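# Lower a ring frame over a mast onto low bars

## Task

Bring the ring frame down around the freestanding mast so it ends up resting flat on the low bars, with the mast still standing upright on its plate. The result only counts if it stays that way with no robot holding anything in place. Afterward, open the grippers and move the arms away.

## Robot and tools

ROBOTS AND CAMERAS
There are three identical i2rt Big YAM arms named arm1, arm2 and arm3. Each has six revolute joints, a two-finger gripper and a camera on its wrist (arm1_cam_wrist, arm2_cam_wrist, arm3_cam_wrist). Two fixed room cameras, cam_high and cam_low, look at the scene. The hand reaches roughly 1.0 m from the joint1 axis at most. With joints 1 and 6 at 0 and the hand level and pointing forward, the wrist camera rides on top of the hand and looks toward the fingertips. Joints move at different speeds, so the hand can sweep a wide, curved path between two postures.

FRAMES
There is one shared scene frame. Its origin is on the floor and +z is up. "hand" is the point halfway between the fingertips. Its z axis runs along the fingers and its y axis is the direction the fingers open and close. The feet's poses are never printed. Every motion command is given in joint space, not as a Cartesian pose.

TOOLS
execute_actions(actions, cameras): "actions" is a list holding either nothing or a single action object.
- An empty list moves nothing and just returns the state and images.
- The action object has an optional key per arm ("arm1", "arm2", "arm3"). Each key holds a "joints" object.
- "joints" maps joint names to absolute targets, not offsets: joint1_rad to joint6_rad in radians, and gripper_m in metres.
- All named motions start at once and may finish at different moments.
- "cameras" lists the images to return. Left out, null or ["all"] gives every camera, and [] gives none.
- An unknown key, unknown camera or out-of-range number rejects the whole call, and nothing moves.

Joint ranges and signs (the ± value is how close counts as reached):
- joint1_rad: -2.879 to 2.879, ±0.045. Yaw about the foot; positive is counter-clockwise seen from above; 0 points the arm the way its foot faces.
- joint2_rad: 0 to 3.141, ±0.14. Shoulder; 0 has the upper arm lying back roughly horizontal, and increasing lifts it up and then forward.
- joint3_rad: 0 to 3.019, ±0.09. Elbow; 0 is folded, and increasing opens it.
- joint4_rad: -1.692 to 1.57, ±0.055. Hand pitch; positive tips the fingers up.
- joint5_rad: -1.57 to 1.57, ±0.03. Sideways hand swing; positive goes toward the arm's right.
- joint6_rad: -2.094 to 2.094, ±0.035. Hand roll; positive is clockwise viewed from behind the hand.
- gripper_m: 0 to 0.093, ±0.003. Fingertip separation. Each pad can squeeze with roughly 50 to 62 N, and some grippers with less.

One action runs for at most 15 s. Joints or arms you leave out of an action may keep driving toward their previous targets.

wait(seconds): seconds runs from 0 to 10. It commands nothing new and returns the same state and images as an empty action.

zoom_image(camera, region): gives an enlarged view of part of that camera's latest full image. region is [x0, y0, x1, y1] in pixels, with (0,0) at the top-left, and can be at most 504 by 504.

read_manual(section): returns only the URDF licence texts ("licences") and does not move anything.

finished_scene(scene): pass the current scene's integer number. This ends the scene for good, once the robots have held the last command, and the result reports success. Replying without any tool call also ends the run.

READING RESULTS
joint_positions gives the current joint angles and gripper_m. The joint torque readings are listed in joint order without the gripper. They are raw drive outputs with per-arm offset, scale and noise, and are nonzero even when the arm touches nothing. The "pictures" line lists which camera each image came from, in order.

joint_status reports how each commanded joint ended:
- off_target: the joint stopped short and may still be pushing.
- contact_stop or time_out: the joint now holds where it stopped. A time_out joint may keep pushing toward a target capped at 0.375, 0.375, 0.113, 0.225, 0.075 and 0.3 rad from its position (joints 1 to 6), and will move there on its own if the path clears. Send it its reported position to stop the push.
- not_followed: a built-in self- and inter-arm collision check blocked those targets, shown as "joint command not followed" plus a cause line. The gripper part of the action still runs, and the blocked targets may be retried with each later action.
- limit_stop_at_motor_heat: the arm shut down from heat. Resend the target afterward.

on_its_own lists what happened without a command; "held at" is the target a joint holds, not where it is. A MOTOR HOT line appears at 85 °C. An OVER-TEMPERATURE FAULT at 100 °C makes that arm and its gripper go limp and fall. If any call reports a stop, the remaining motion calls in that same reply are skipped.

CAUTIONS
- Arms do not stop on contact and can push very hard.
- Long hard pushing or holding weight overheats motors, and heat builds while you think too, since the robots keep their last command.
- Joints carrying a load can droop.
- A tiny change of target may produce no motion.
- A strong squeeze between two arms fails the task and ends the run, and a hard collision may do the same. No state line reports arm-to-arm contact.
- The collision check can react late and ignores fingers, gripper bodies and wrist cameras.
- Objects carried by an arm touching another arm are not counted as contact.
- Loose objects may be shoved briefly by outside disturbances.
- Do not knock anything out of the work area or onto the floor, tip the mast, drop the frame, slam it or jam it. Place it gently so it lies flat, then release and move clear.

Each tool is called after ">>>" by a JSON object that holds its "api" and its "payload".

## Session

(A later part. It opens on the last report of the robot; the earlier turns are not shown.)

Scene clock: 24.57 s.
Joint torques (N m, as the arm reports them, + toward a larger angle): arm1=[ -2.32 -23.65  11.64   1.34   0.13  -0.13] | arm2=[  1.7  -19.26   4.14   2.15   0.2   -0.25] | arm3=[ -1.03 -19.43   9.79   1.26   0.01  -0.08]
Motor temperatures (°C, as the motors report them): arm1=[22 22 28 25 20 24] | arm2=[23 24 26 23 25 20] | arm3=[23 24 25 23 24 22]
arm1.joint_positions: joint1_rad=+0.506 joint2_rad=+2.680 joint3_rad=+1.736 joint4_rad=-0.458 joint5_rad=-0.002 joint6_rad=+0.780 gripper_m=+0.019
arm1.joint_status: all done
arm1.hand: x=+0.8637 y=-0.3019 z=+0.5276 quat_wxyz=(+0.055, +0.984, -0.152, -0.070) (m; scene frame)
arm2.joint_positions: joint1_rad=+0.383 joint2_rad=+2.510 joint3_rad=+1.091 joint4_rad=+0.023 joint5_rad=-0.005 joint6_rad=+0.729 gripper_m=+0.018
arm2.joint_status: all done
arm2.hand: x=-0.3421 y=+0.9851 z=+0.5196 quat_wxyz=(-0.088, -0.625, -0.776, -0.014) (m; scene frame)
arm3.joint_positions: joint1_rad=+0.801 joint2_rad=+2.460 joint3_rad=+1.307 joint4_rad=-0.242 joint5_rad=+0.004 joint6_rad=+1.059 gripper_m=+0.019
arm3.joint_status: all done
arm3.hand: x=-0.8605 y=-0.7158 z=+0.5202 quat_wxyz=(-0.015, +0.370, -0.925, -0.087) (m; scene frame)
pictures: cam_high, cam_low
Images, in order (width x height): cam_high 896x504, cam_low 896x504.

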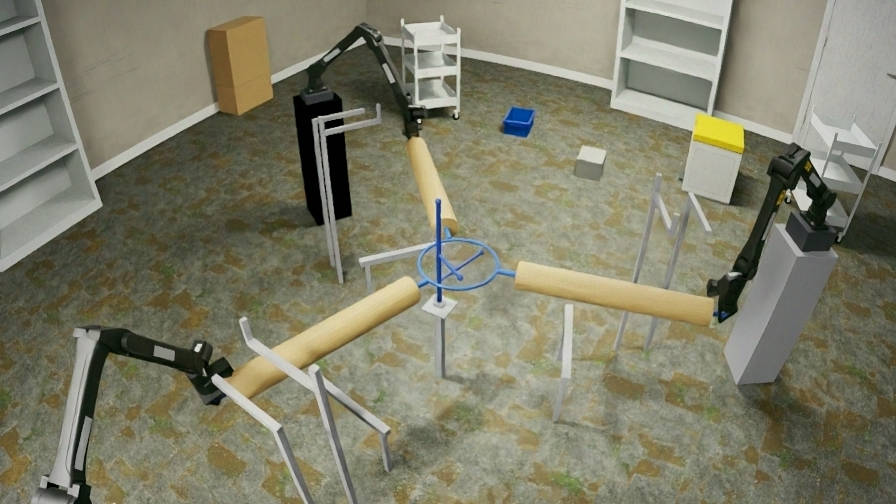

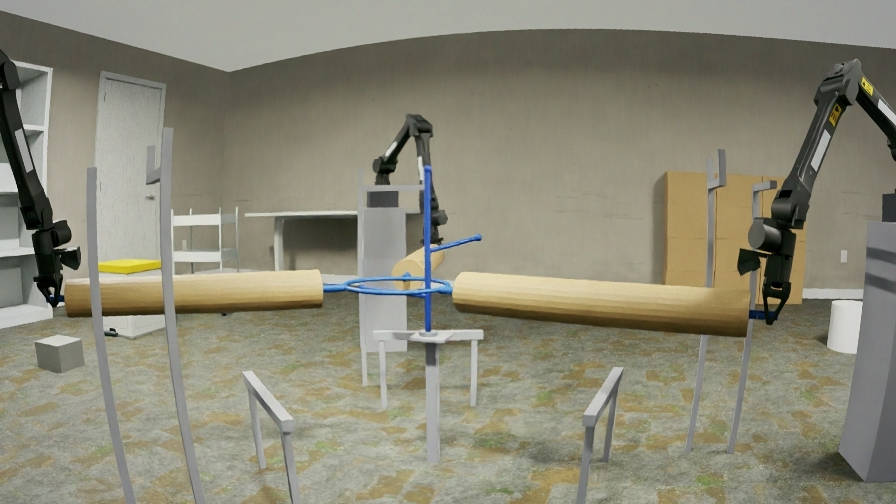

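>>> {"api": "execute_actions", "payload": {"actions": [{"arm1":{"joints":{"joint1_rad":0.487,"joint2_rad":2.665,"joint3_rad":1.865,"joint4_rad":-0.49}},"arm2":{"joints":{"joint1_rad":0.358,"joint3_rad":1.08,"joint4_rad":0.083,"joint6_rad":0.7}},"arm3":{"joints":{"joint1_rad":0.835,"joint3_rad":1.375,"joint6_rad":1.085}}}], "cameras": ["cam_high","cam_low"]}}

>>> {"api": "zoom_image", "payload": {"camera": "cam_high", "region": [400, 220, 520, 320]}}

>>> {"api": "zoom_image", "payload": {"camera": "cam_low", "region": [330, 250, 470, 350]}}

Scene clock: 25.67 s.
Joint torques (N m, as the arm reports them, + toward a larger angle): arm1=[ -2.97 -23.19  11.91   0.93   0.24  -0.12] | arm2=[  1.32 -19.12   2.46   2.2    0.2   -0.23] | arm3=[ -0.77 -18.93   9.83   1.49  -0.24  -0.17]
Motor temperatures (°C, as the motors report them): arm1=[22 22 28 25 20 24] | arm2=[23 24 26 23 25 20] | arm3=[23 24 25 23 24 22]
arm1.joint_positions: joint1_rad=+0.502 joint2_rad=+2.683 joint3_rad=+1.795 joint4_rad=-0.495 joint5_rad=-0.003 joint6_rad=+0.781 gripper_m=+0.019
arm1.joint_status: all done
arm1.hand: x=+0.8433 y=-0.3096 z=+0.5405 quat_wxyz=(+0.061, +0.983, -0.155, -0.077) (m; scene frame)
arm2.joint_positions: joint1_rad=+0.368 joint2_rad=+2.510 joint3_rad=+1.064 joint4_rad=+0.052 joint5_rad=-0.006 joint6_rad=+0.721 gripper_m=+0.018
arm2.joint_status: all done
arm2.hand: x=-0.3543 y=+0.9852 z=+0.5182 quat_wxyz=(-0.089, -0.628, -0.773, -0.013) (m; scene frame)
arm3.joint_positions: joint1_rad=+0.839 joint2_rad=+2.460 joint3_rad=+1.323 joint4_rad=-0.242 joint5_rad=+0.009 joint6_rad=+1.100 gripper_m=+0.019
arm3.joint_status: all done
arm3.hand: x=-0.8828 y=-0.7121 z=+0.5234 quat_wxyz=(-0.014, +0.368, -0.925, -0.095) (m; scene frame)
pictures: cam_high, cam_low
Images, in order (width x height): cam_high 896x504, cam_low 896x504.

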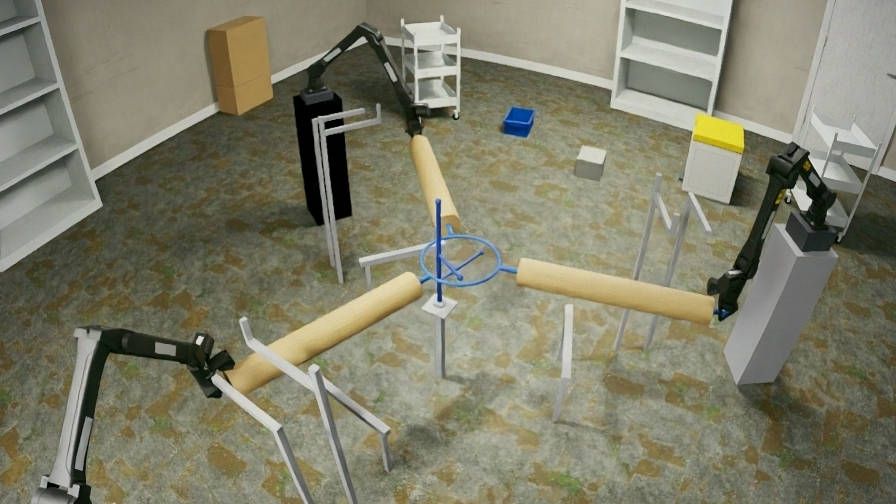

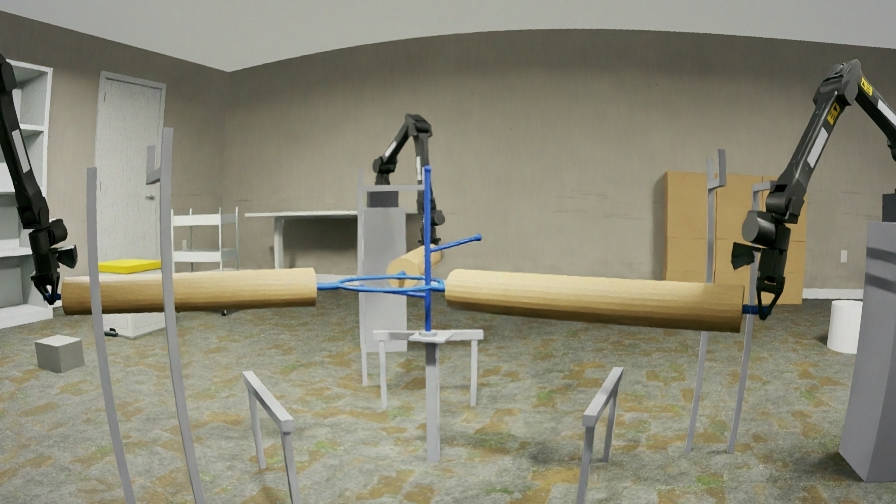

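Region (400, 220, 520, 320) of cam_high's 896x504 image, scaled by 4.200, with more detail than that image has.

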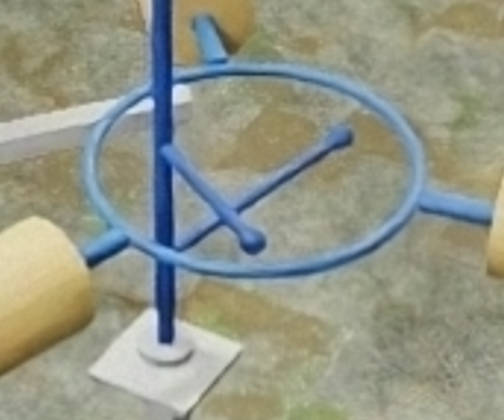

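Region (330, 250, 470, 350) of cam_low's 896x504 image, scaled by 3.600, with more detail than that image has; it fills the top 360 rows of this view, and the rest is white.

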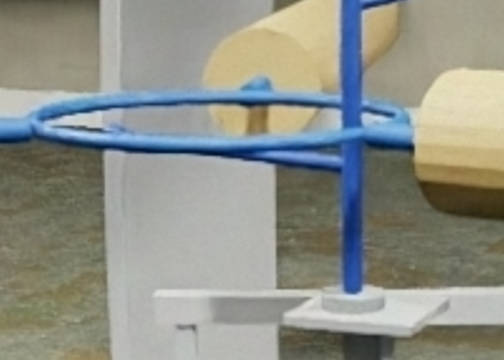

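>>> {"api": "execute_actions", "payload": {"actions": [{"arm1":{"joints":{"joint2_rad":2.8,"joint3_rad":1.978,"joint4_rad":-0.458}},"arm2":{"joints":{"joint2_rad":2.617,"joint3_rad":1.19,"joint4_rad":0.13}},"arm3":{"joints":{"joint2_rad":2.563,"joint3_rad":1.458,"joint4_rad":-0.187}}}], "cameras": ["cam_high","cam_low"]}}

>>> {"api": "zoom_image", "payload": {"camera": "cam_low", "region": [330, 250, 470, 350]}}

Scene clock: 26.83 s.
Joint torques (N m, as the arm reports them, + toward a larger angle): arm1=[ -2.1  -23.84  11.68   1.4    0.23  -0.12] | arm2=[  1.46 -19.81   3.23   2.16   0.26  -0.2 ] | arm3=[ -0.43 -19.4    9.41   1.53  -0.12  -0.08]
Motor temperatures (°C, as the motors report them): arm1=[22 23 28 25 20 24] | arm2=[23 24 25 23 25 20] | arm3=[23 24 25 23 24 22]
arm1.joint_positions: joint1_rad=+0.500 joint2_rad=+2.834 joint3_rad=+1.909 joint4_rad=-0.474 joint5_rad=-0.003 joint6_rad=+0.779 gripper_m=+0.019
arm1.joint_status: all done
arm1.hand: x=+0.8452 y=-0.3075 z=+0.4740 quat_wxyz=(+0.057, +0.984, -0.155, -0.071) (m; scene frame)
arm2.joint_positions: joint1_rad=+0.366 joint2_rad=+2.659 joint3_rad=+1.161 joint4_rad=+0.101 joint5_rad=-0.007 joint6_rad=+0.718 gripper_m=+0.018
arm2.joint_status: all done
arm2.hand: x=-0.3534 y=+0.9851 z=+0.4629 quat_wxyz=(-0.087, -0.627, -0.774, -0.014) (m; scene frame)
arm3.joint_positions: joint1_rad=+0.835 joint2_rad=+2.600 joint3_rad=+1.408 joint4_rad=-0.208 joint5_rad=+0.006 joint6_rad=+1.096 gripper_m=+0.019
arm3.joint_status: all done
arm3.hand: x=-0.8803 y=-0.7135 z=+0.4651 quat_wxyz=(-0.012, +0.368, -0.926, -0.084) (m; scene frame)
pictures: cam_high, cam_low
Images, in order (width x height): cam_high 896x504, cam_low 896x504.

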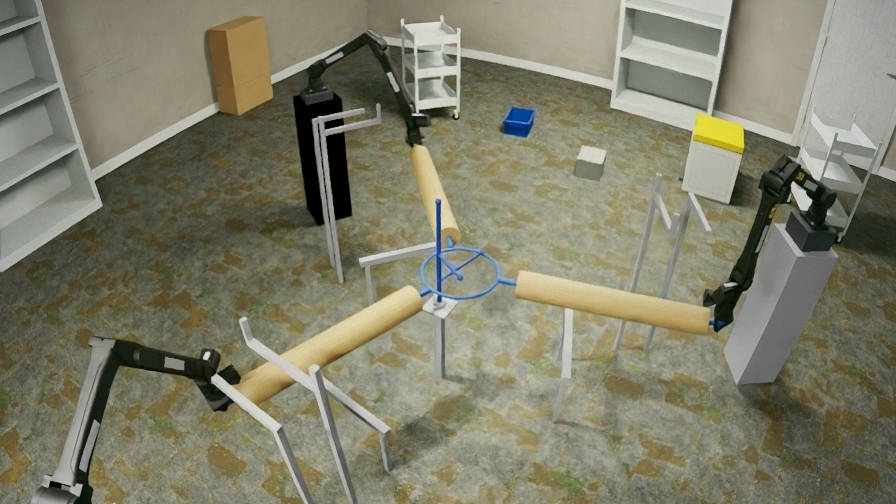

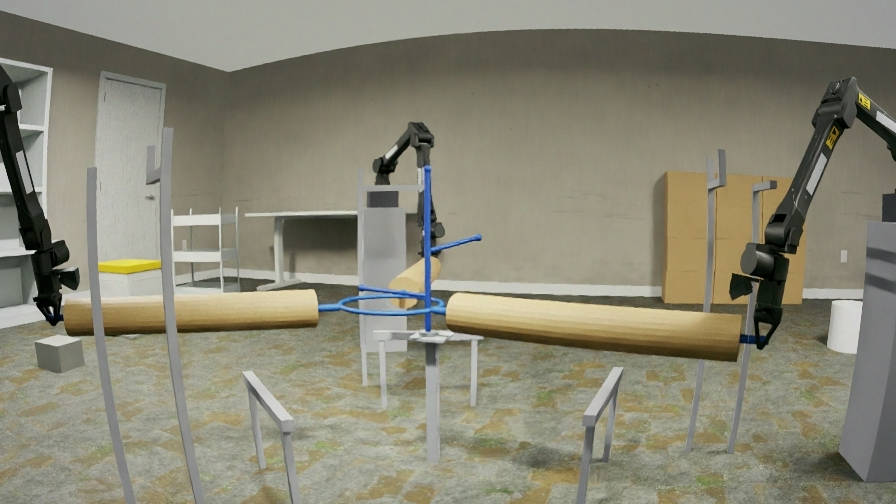

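Region (330, 250, 470, 350) of cam_low's 896x504 image, scaled by 3.600, with more detail than that image has; it fills the top 360 rows of this view, and the rest is white.

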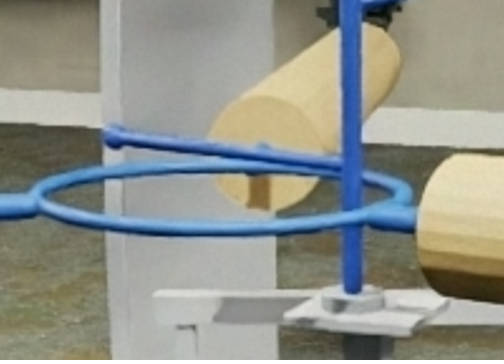

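>>> {"api": "execute_actions", "payload": {"actions": [{"arm1":{"joints":{"joint1_rad":0.62,"joint2_rad":2.715,"joint3_rad":1.59,"joint4_rad":-0.18,"joint6_rad":0.9}},"arm2":{"joints":{"joint1_rad":0.462,"joint2_rad":2.74,"joint3_rad":1.59,"joint4_rad":-0.165,"joint6_rad":0.814}},"arm3":{"joints":{"joint1_rad":0.62,"joint2_rad":2.6,"joint3_rad":1.333,"joint4_rad":-0.07,"joint6_rad":0.87}}}], "cameras": ["cam_high","cam_low"]}}

Scene clock: 28.43 s.
Joint torques (N m, as the arm reports them, + toward a larger angle): arm1=[ -2.84 -24.04   4.96   1.39  -0.12  -0.01] | arm2=[  0.61 -21.68   6.54   0.88   0.05  -0.18] | arm3=[  0.22 -18.07   4.9    1.31   0.51  -0.16]
Motor temperatures (°C, as the motors report them): arm1=[22 23 28 25 20 24] | arm2=[23 24 25 23 25 20] | arm3=[23 24 25 23 24 22]
arm1.joint_positions: joint1_rad=+0.631 joint2_rad=+2.780 joint3_rad=+1.578 joint4_rad=-0.198 joint5_rad=+0.004 joint6_rad=+0.911 gripper_m=+0.019
arm1.joint_status: all done
arm1.hand: x=+0.9682 y=-0.3291 z=+0.4430 quat_wxyz=(+0.062, +0.984, -0.156, -0.066) (m; scene frame)
arm2.joint_positions: joint1_rad=+0.476 joint2_rad=+2.767 joint3_rad=+1.545 joint4_rad=-0.165 joint5_rad=-0.001 joint6_rad=+0.831 gripper_m=+0.018
arm2.joint_status: all done
arm2.hand: x=-0.2268 y=+0.9675 z=+0.4461 quat_wxyz=(-0.091, -0.628, -0.772, -0.021) (m; scene frame)
arm3.joint_positions: joint1_rad=+0.619 joint2_rad=+2.629 joint3_rad=+1.318 joint4_rad=-0.086 joint5_rad=-0.008 joint6_rad=+0.885 gripper_m=+0.019
arm3.joint_status: all done
arm3.hand: x=-0.7604 y=-0.7305 z=+0.4410 quat_wxyz=(-0.024, +0.367, -0.926, -0.084) (m; scene frame)
pictures: cam_high, cam_low
Images, in order (width x height): cam_high 896x504, cam_low 896x504.

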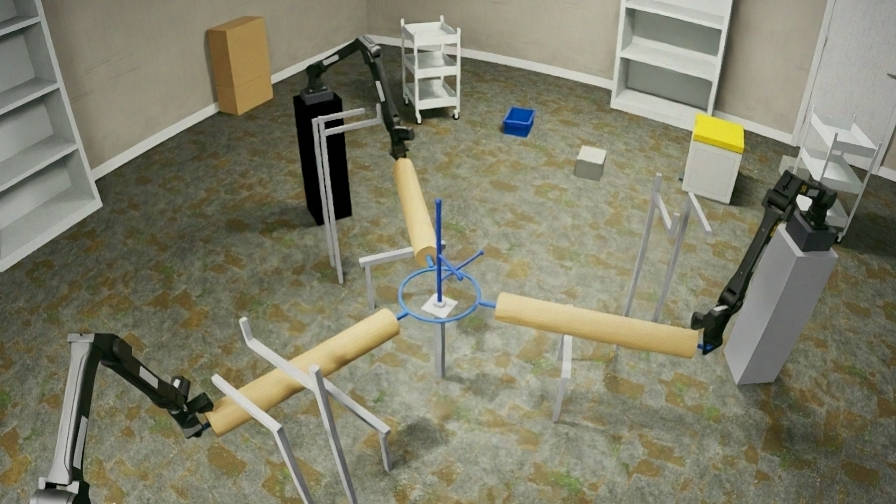

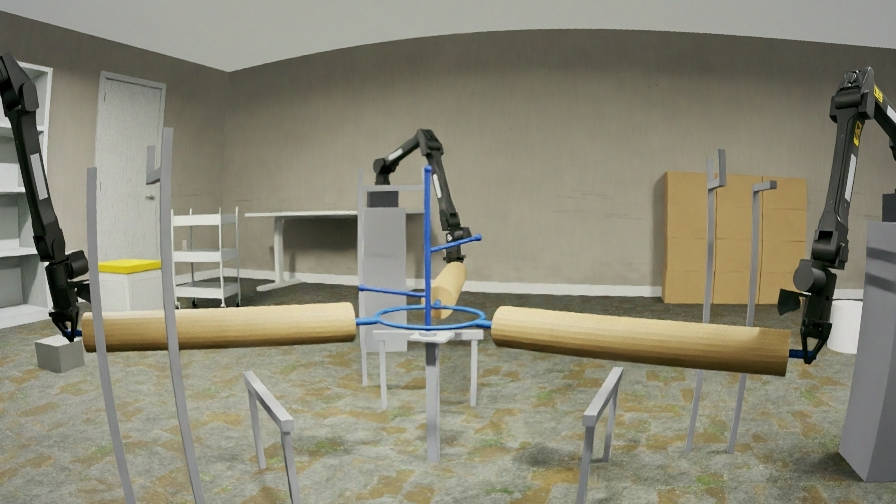

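>>> {"api": "execute_actions", "payload": {"actions": [{"arm1":{"joints":{"joint2_rad":2.93,"joint3_rad":1.8,"joint4_rad":-0.165}},"arm2":{"joints":{"joint2_rad":2.93,"joint3_rad":1.775,"joint4_rad":-0.145}},"arm3":{"joints":{"joint2_rad":2.785,"joint3_rad":1.512,"joint4_rad":-0.027}}}], "cameras": ["cam_high","cam_low"]}}

Scene clock: 29.63 s.
Joint torques (N m, as the arm reports them, + toward a larger angle): arm1=[ -1.66 -21.78   8.09   1.43   0.11   0.01] | arm2=[  2.02 -23.36   6.11   1.57   0.06  -0.12] | arm3=[ -0.85 -19.41   6.76   1.24   0.46  -0.22]
Motor temperatures (°C, as the motors report them): arm1=[22 23 28 25 20 24] | arm2=[23 24 25 23 25 20] | arm3=[23 24 25 23 24 22]
arm1.joint_positions: joint1_rad=+0.626 joint2_rad=+2.964 joint3_rad=+1.747 joint4_rad=-0.186 joint5_rad=+0.001 joint6_rad=+0.909 gripper_m=+0.019
arm1.joint_status: all done
arm1.hand: x=+0.9661 y=-0.3282 z=+0.3702 quat_wxyz=(+0.062, +0.984, -0.157, -0.064) (m; scene frame)
arm2.joint_positions: joint1_rad=+0.472 joint2_rad=+2.973 joint3_rad=+1.734 joint4_rad=-0.161 joint5_rad=-0.001 joint6_rad=+0.825 gripper_m=+0.018
arm2.joint_status: all done
arm2.hand: x=-0.2288 y=+0.9680 z=+0.3642 quat_wxyz=(-0.084, -0.628, -0.774, -0.020) (m; scene frame)
arm3.joint_positions: joint1_rad=+0.623 joint2_rad=+2.826 joint3_rad=+1.471 joint4_rad=-0.045 joint5_rad=-0.007 joint6_rad=+0.889 gripper_m=+0.019
arm3.joint_status: all done
arm3.hand: x=-0.7623 y=-0.7303 z=+0.3630 quat_wxyz=(-0.023, +0.367, -0.926, -0.082) (m; scene frame)
pictures: cam_high, cam_low
Images, in order (width x height): cam_high 896x504, cam_low 896x504.

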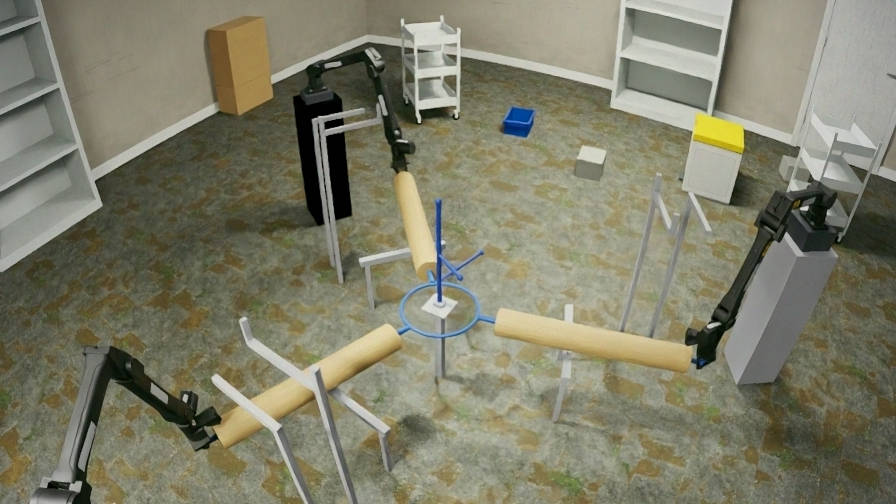

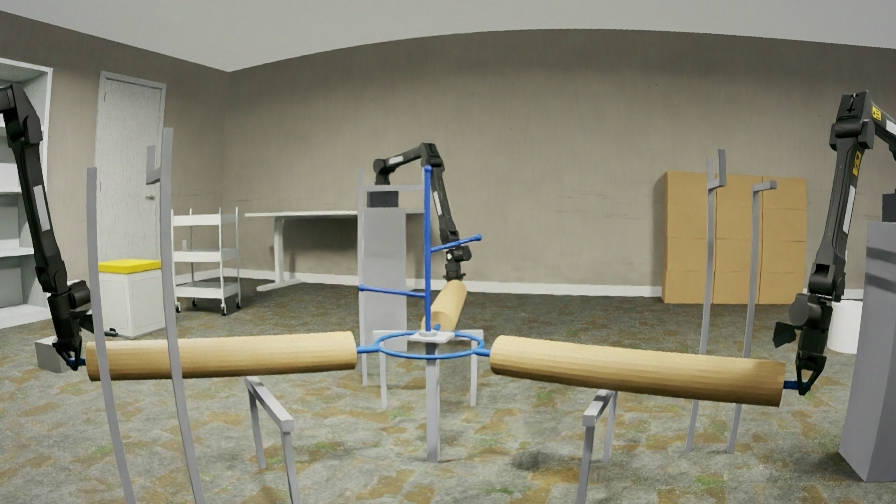

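Down another 3 cm.

>>> {"api": "execute_actions", "payload": {"actions": [{"arm1":{"joints":{"joint2_rad":3.02,"joint3_rad":1.88}},"arm2":{"joints":{"joint2_rad":3.02,"joint3_rad":1.855}},"arm3":{"joints":{"joint2_rad":2.872,"joint3_rad":1.58,"joint4_rad":-0.015}}}], "cameras": ["cam_high","cam_low"]}}

Scene clock: 30.47 s.
Joint torques (N m, as the arm reports them, + toward a larger angle): arm1=[ -2.41 -20.24   8.5    1.38   0.14  -0.04] | arm2=[  1.15 -21.5    6.4    1.58   0.21  -0.21] | arm3=[ -1.1  -18.49   7.18   1.41   0.57  -0.34]
Motor temperatures (°C, as the motors report them): arm1=[22 23 28 25 20 24] | arm2=[23 24 25 23 25 20] | arm3=[23 24 24 23 24 22]
arm1.joint_positions: joint1_rad=+0.631 joint2_rad=+3.033 joint3_rad=+1.826 joint4_rad=-0.185 joint5_rad=-0.001 joint6_rad=+0.917 gripper_m=+0.019
arm1.joint_status: all done
arm1.hand: x=+0.9635 y=-0.3338 z=+0.3456 quat_wxyz=(+0.067, +0.983, -0.159, -0.066) (m; scene frame)
arm2.joint_positions: joint1_rad=+0.475 joint2_rad=+3.042 joint3_rad=+1.811 joint4_rad=-0.162 joint5_rad=-0.004 joint6_rad=+0.832 gripper_m=+0.018
arm2.joint_status: all done
arm2.hand: x=-0.2243 y=+0.9680 z=+0.3393 quat_wxyz=(-0.088, -0.629, -0.772, -0.022) (m; scene frame)
arm3.joint_positions: joint1_rad=+0.630 joint2_rad=+2.892 joint3_rad=+1.535 joint4_rad=-0.037 joint5_rad=-0.008 joint6_rad=+0.899 gripper_m=+0.019
arm3.joint_status: all done
arm3.hand: x=-0.7662 y=-0.7277 z=+0.3378 quat_wxyz=(-0.023, +0.365, -0.927, -0.085) (m; scene frame)
pictures: cam_high, cam_low
Images, in order (width x height): cam_high 896x504, cam_low 896x504.

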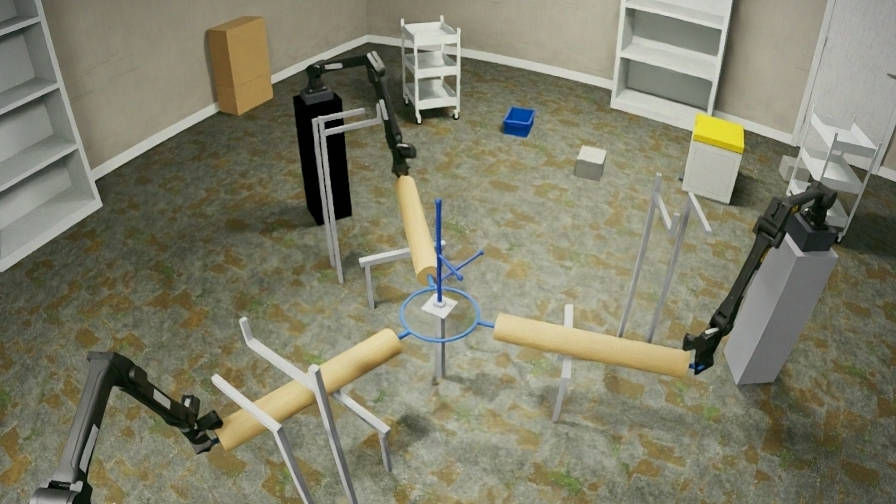

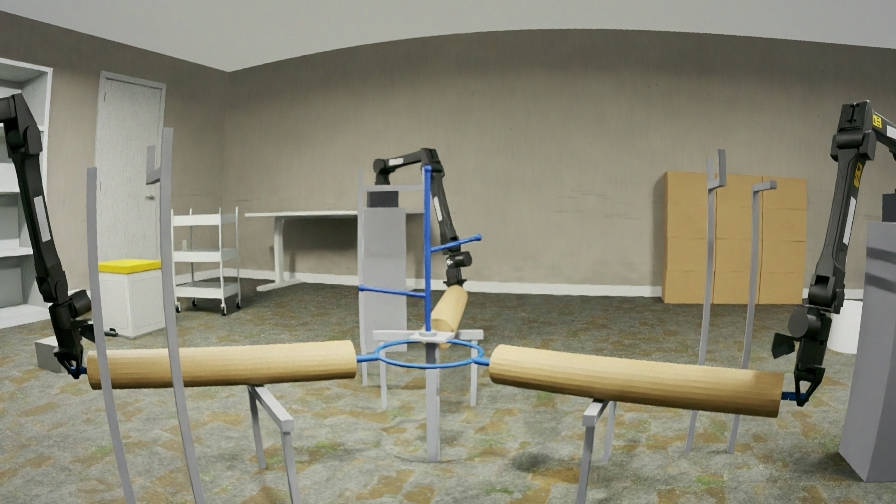

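>>> {"api": "execute_actions", "payload": {"actions": [{"arm1":{"joints":{"joint2_rad":3.09,"joint3_rad":1.92}},"arm2":{"joints":{"joint2_rad":3.09,"joint3_rad":1.895}},"arm3":{"joints":{"joint2_rad":2.94,"joint3_rad":1.615}}}], "cameras": ["cam_low"]}}

Scene clock: 31.17 s.
Joint torques (N m, as the arm reports them, + toward a larger angle): arm1=[ -2.35 -16.17  10.37   1.69   0.26  -0.09] | arm2=[  1.15 -15.81   8.92   1.83   0.27  -0.22] | arm3=[ -1.03 -13.14  10.05   1.49   0.64  -0.33]
Motor temperatures (°C, as the motors report them): arm1=[22 23 28 25 20 24] | arm2=[23 24 25 23 25 20] | arm3=[23 24 24 23 24 22]
arm1.joint_positions: joint1_rad=+0.632 joint2_rad=+3.043 joint3_rad=+1.841 joint4_rad=-0.194 joint5_rad=-0.003 joint6_rad=+0.919 gripper_m=+0.019
arm1.joint_status: all done
arm1.hand: x=+0.9634 y=-0.3353 z=+0.3426 quat_wxyz=(+0.066, +0.983, -0.159, -0.064) (m; scene frame)
arm2.joint_positions: joint1_rad=+0.476 joint2_rad=+3.046 joint3_rad=+1.819 joint4_rad=-0.167 joint5_rad=-0.007 joint6_rad=+0.834 gripper_m=+0.018
arm2.joint_status: all done
arm2.hand: x=-0.2230 y=+0.9683 z=+0.3383 quat_wxyz=(-0.087, -0.629, -0.772, -0.024) (m; scene frame)
arm3.joint_positions: joint1_rad=+0.631 joint2_rad=+2.895 joint3_rad=+1.538 joint4_rad=-0.037 joint5_rad=-0.011 joint6_rad=+0.899 gripper_m=+0.019
arm3.joint_status: all done
arm3.hand: x=-0.7672 y=-0.7268 z=+0.3371 quat_wxyz=(-0.022, +0.365, -0.927, -0.086) (m; scene frame)
pictures: cam_low
Images, in order (width x height): cam_low 896x504.

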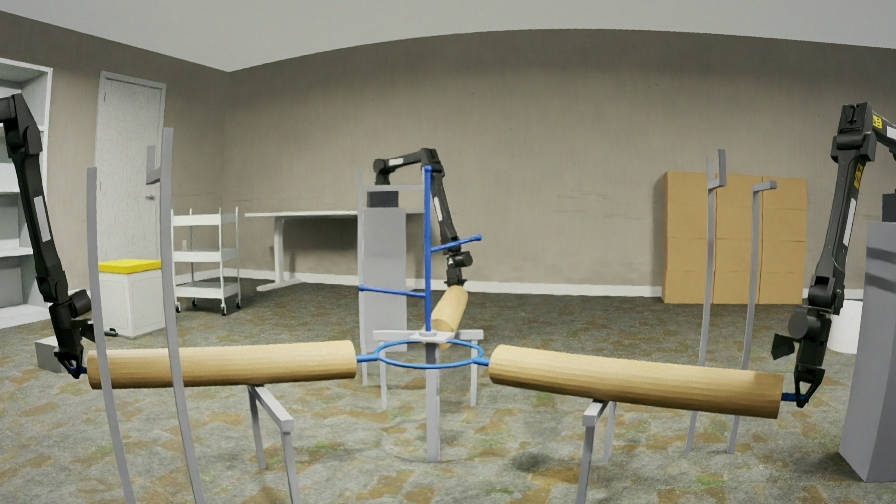

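Seated. Release and retreat.

>>> {"api": "execute_actions", "payload": {"actions": [{"arm1":{"joints":{"joint2_rad":3.045,"joint3_rad":1.845,"gripper_m":0.09}},"arm2":{"joints":{"joint2_rad":3.046,"joint3_rad":1.825,"gripper_m":0.09}},"arm3":{"joints":{"joint2_rad":2.897,"joint3_rad":1.542,"gripper_m":0.09}}}], "cameras": []}}

>>> {"api": "execute_actions", "payload": {"actions": [{"arm1":{"joints":{"joint2_rad":2.76,"joint3_rad":1.55}},"arm2":{"joints":{"joint2_rad":2.76,"joint3_rad":1.53}},"arm3":{"joints":{"joint2_rad":2.62,"joint3_rad":1.29,"joint4_rad":-0.08}}}], "cameras": []}}

>>> {"api": "execute_actions", "payload": {"actions": [{"arm1":{"joints":{"joint1_rad":0.9,"joint2_rad":2.3,"joint3_rad":1.1}},"arm2":{"joints":{"joint1_rad":0.8,"joint2_rad":2.3,"joint3_rad":1.1}},"arm3":{"joints":{"joint1_rad":0.9,"joint2_rad":2.2,"joint3_rad":0.95}}}], "cameras": ["cam_high","cam_low"]}}

Scene clock: 32.13 s.
Joint torques (N m, as the arm reports them, + toward a larger angle): arm1=[ -1.78 -19.65   4.03   1.18   0.22   0.04] | arm2=[  1.37 -19.83   3.14   1.59   0.11  -0.14] | arm3=[ -0.84 -16.5    3.38   0.88   0.29  -0.07]
Motor temperatures (°C, as the motors report them): arm1=[22 23 28 25 20 24] | arm2=[23 24 25 23 25 20] | arm3=[23 24 24 23 24 22]
arm1.joint_positions: joint1_rad=+0.627 joint2_rad=+3.043 joint3_rad=+1.842 joint4_rad=-0.177 joint5_rad=-0.002 joint6_rad=+0.909 gripper_m=+0.090
arm1.joint_status: all done
arm1.hand: x=+0.9578 y=-0.3349 z=+0.3432 quat_wxyz=(+0.072, +0.983, -0.156, -0.072) (m; scene frame)
arm2.joint_positions: joint1_rad=+0.471 joint2_rad=+3.049 joint3_rad=+1.825 joint4_rad=-0.162 joint5_rad=-0.002 joint6_rad=+0.827 gripper_m=+0.090
arm2.joint_status: all done
arm2.hand: x=-0.2221 y=+0.9638 z=+0.3380 quat_wxyz=(-0.092, -0.628, -0.772, -0.022) (m; scene frame)
arm3.joint_positions: joint1_rad=+0.627 joint2_rad=+2.895 joint3_rad=+1.542 joint4_rad=-0.026 joint5_rad=-0.003 joint6_rad=+0.878 gripper_m=+0.090
arm3.joint_status: all done
arm3.hand: x=-0.7640 y=-0.7221 z=+0.3377 quat_wxyz=(-0.029, +0.373, -0.923, -0.091) (m; scene frame)
pictures: none
No camera images: the call's "cameras" was empty. Leave "cameras" out to get every camera's image.

Scene clock: 33.40 s.
Joint torques (N m, as the arm reports them, + toward a larger angle): arm1=[ -1.99 -18.65   3.75   0.86   0.2    0.03] | arm2=[  1.43 -18.59   3.23   1.34   0.11  -0.12] | arm3=[ -1.73 -15.51   3.03   0.45   0.32  -0.11]
Motor temperatures (°C, as the motors report them): arm1=[22 23 28 25 20 24] | arm2=[23 24 25 23 25 20] | arm3=[23 24 24 23 24 22]
arm1.joint_positions: joint1_rad=+0.627 joint2_rad=+2.754 joint3_rad=+1.555 joint4_rad=-0.169 joint5_rad=-0.002 joint6_rad=+0.908 gripper_m=+0.090
arm1.joint_status: all done
arm1.hand: x=+0.9618 y=-0.3315 z=+0.4545 quat_wxyz=(+0.075, +0.982, -0.156, -0.075) (m; scene frame)
arm2.joint_positions: joint1_rad=+0.471 joint2_rad=+2.749 joint3_rad=+1.529 joint4_rad=-0.155 joint5_rad=-0.002 joint6_rad=+0.825 gripper_m=+0.090
arm2.joint_status: all done
arm2.hand: x=-0.2263 y=+0.9644 z=+0.4536 quat_wxyz=(-0.097, -0.627, -0.772, -0.022) (m; scene frame)
arm3.joint_positions: joint1_rad=+0.627 joint2_rad=+2.600 joint3_rad=+1.298 joint4_rad=-0.076 joint5_rad=-0.003 joint6_rad=+0.877 gripper_m=+0.090
arm3.joint_status: all done
arm3.hand: x=-0.7638 y=-0.7275 z=+0.4527 quat_wxyz=(-0.029, +0.373, -0.923, -0.092) (m; scene frame)
pictures: none
No camera images: the call's "cameras" was empty. Leave "cameras" out to get every camera's image.

Scene clock: 34.77 s.
Joint torques (N m, as the arm reports them, + toward a larger angle): arm1=[ -1.38 -15.33   4.06   1.06   0.14   0.06] | arm2=[  1.95 -15.58   3.7    1.44   0.07  -0.11] | arm3=[  0.06 -12.8    4.28   0.47   0.19  -0.11]
Motor temperatures (°C, as the motors report them): arm1=[22 23 27 25 20 24] | arm2=[23 24 25 23 25 20] | arm3=[23 24 24 23 24 22]
arm1.joint_positions: joint1_rad=+0.899 joint2_rad=+2.285 joint3_rad=+1.104 joint4_rad=-0.169 joint5_rad=-0.001 joint6_rad=+0.907 gripper_m=+0.090
arm1.joint_status: all done
arm1.hand: x=+1.1114 y=-0.3980 z=+0.6195 quat_wxyz=(+0.091, +0.993, -0.020, -0.072) (m; scene frame)
arm2.joint_positions: joint1_rad=+0.797 joint2_rad=+2.291 joint3_rad=+1.098 joint4_rad=-0.155 joint5_rad=-0.001 joint6_rad=+0.824 gripper_m=+0.090
arm2.joint_status: all done
arm2.hand: x=-0.2169 y=+1.1490 z=+0.6186 quat_wxyz=(-0.107, -0.492, -0.863, -0.041) (m; scene frame)
arm3.joint_positions: joint1_rad=+0.898 joint2_rad=+2.183 joint3_rad=+0.957 joint4_rad=-0.077 joint5_rad=-0.001 joint6_rad=+0.876 gripper_m=+0.090
arm3.joint_status: all done
arm3.hand: x=-0.8899 y=-0.7953 z=+0.5994 quat_wxyz=(-0.024, +0.493, -0.860, -0.131) (m; scene frame)
pictures: cam_high, cam_low
Images, in order (width x height): cam_high 896x504, cam_low 896x504.

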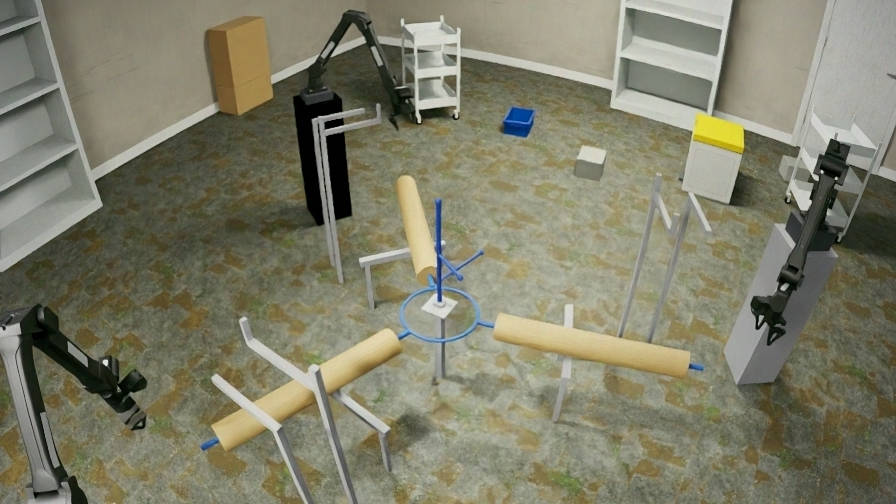

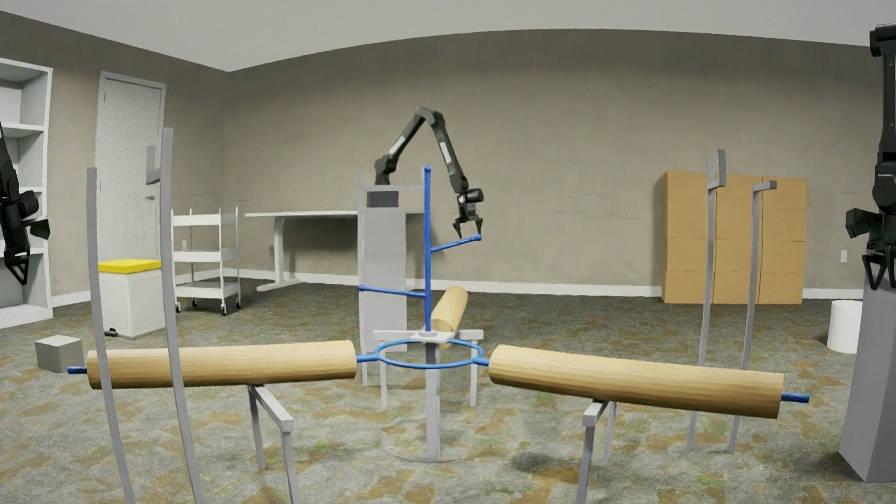

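>>> {"api": "finished_scene", "payload": {"scene": 1}}

The scene is finished: the task was done.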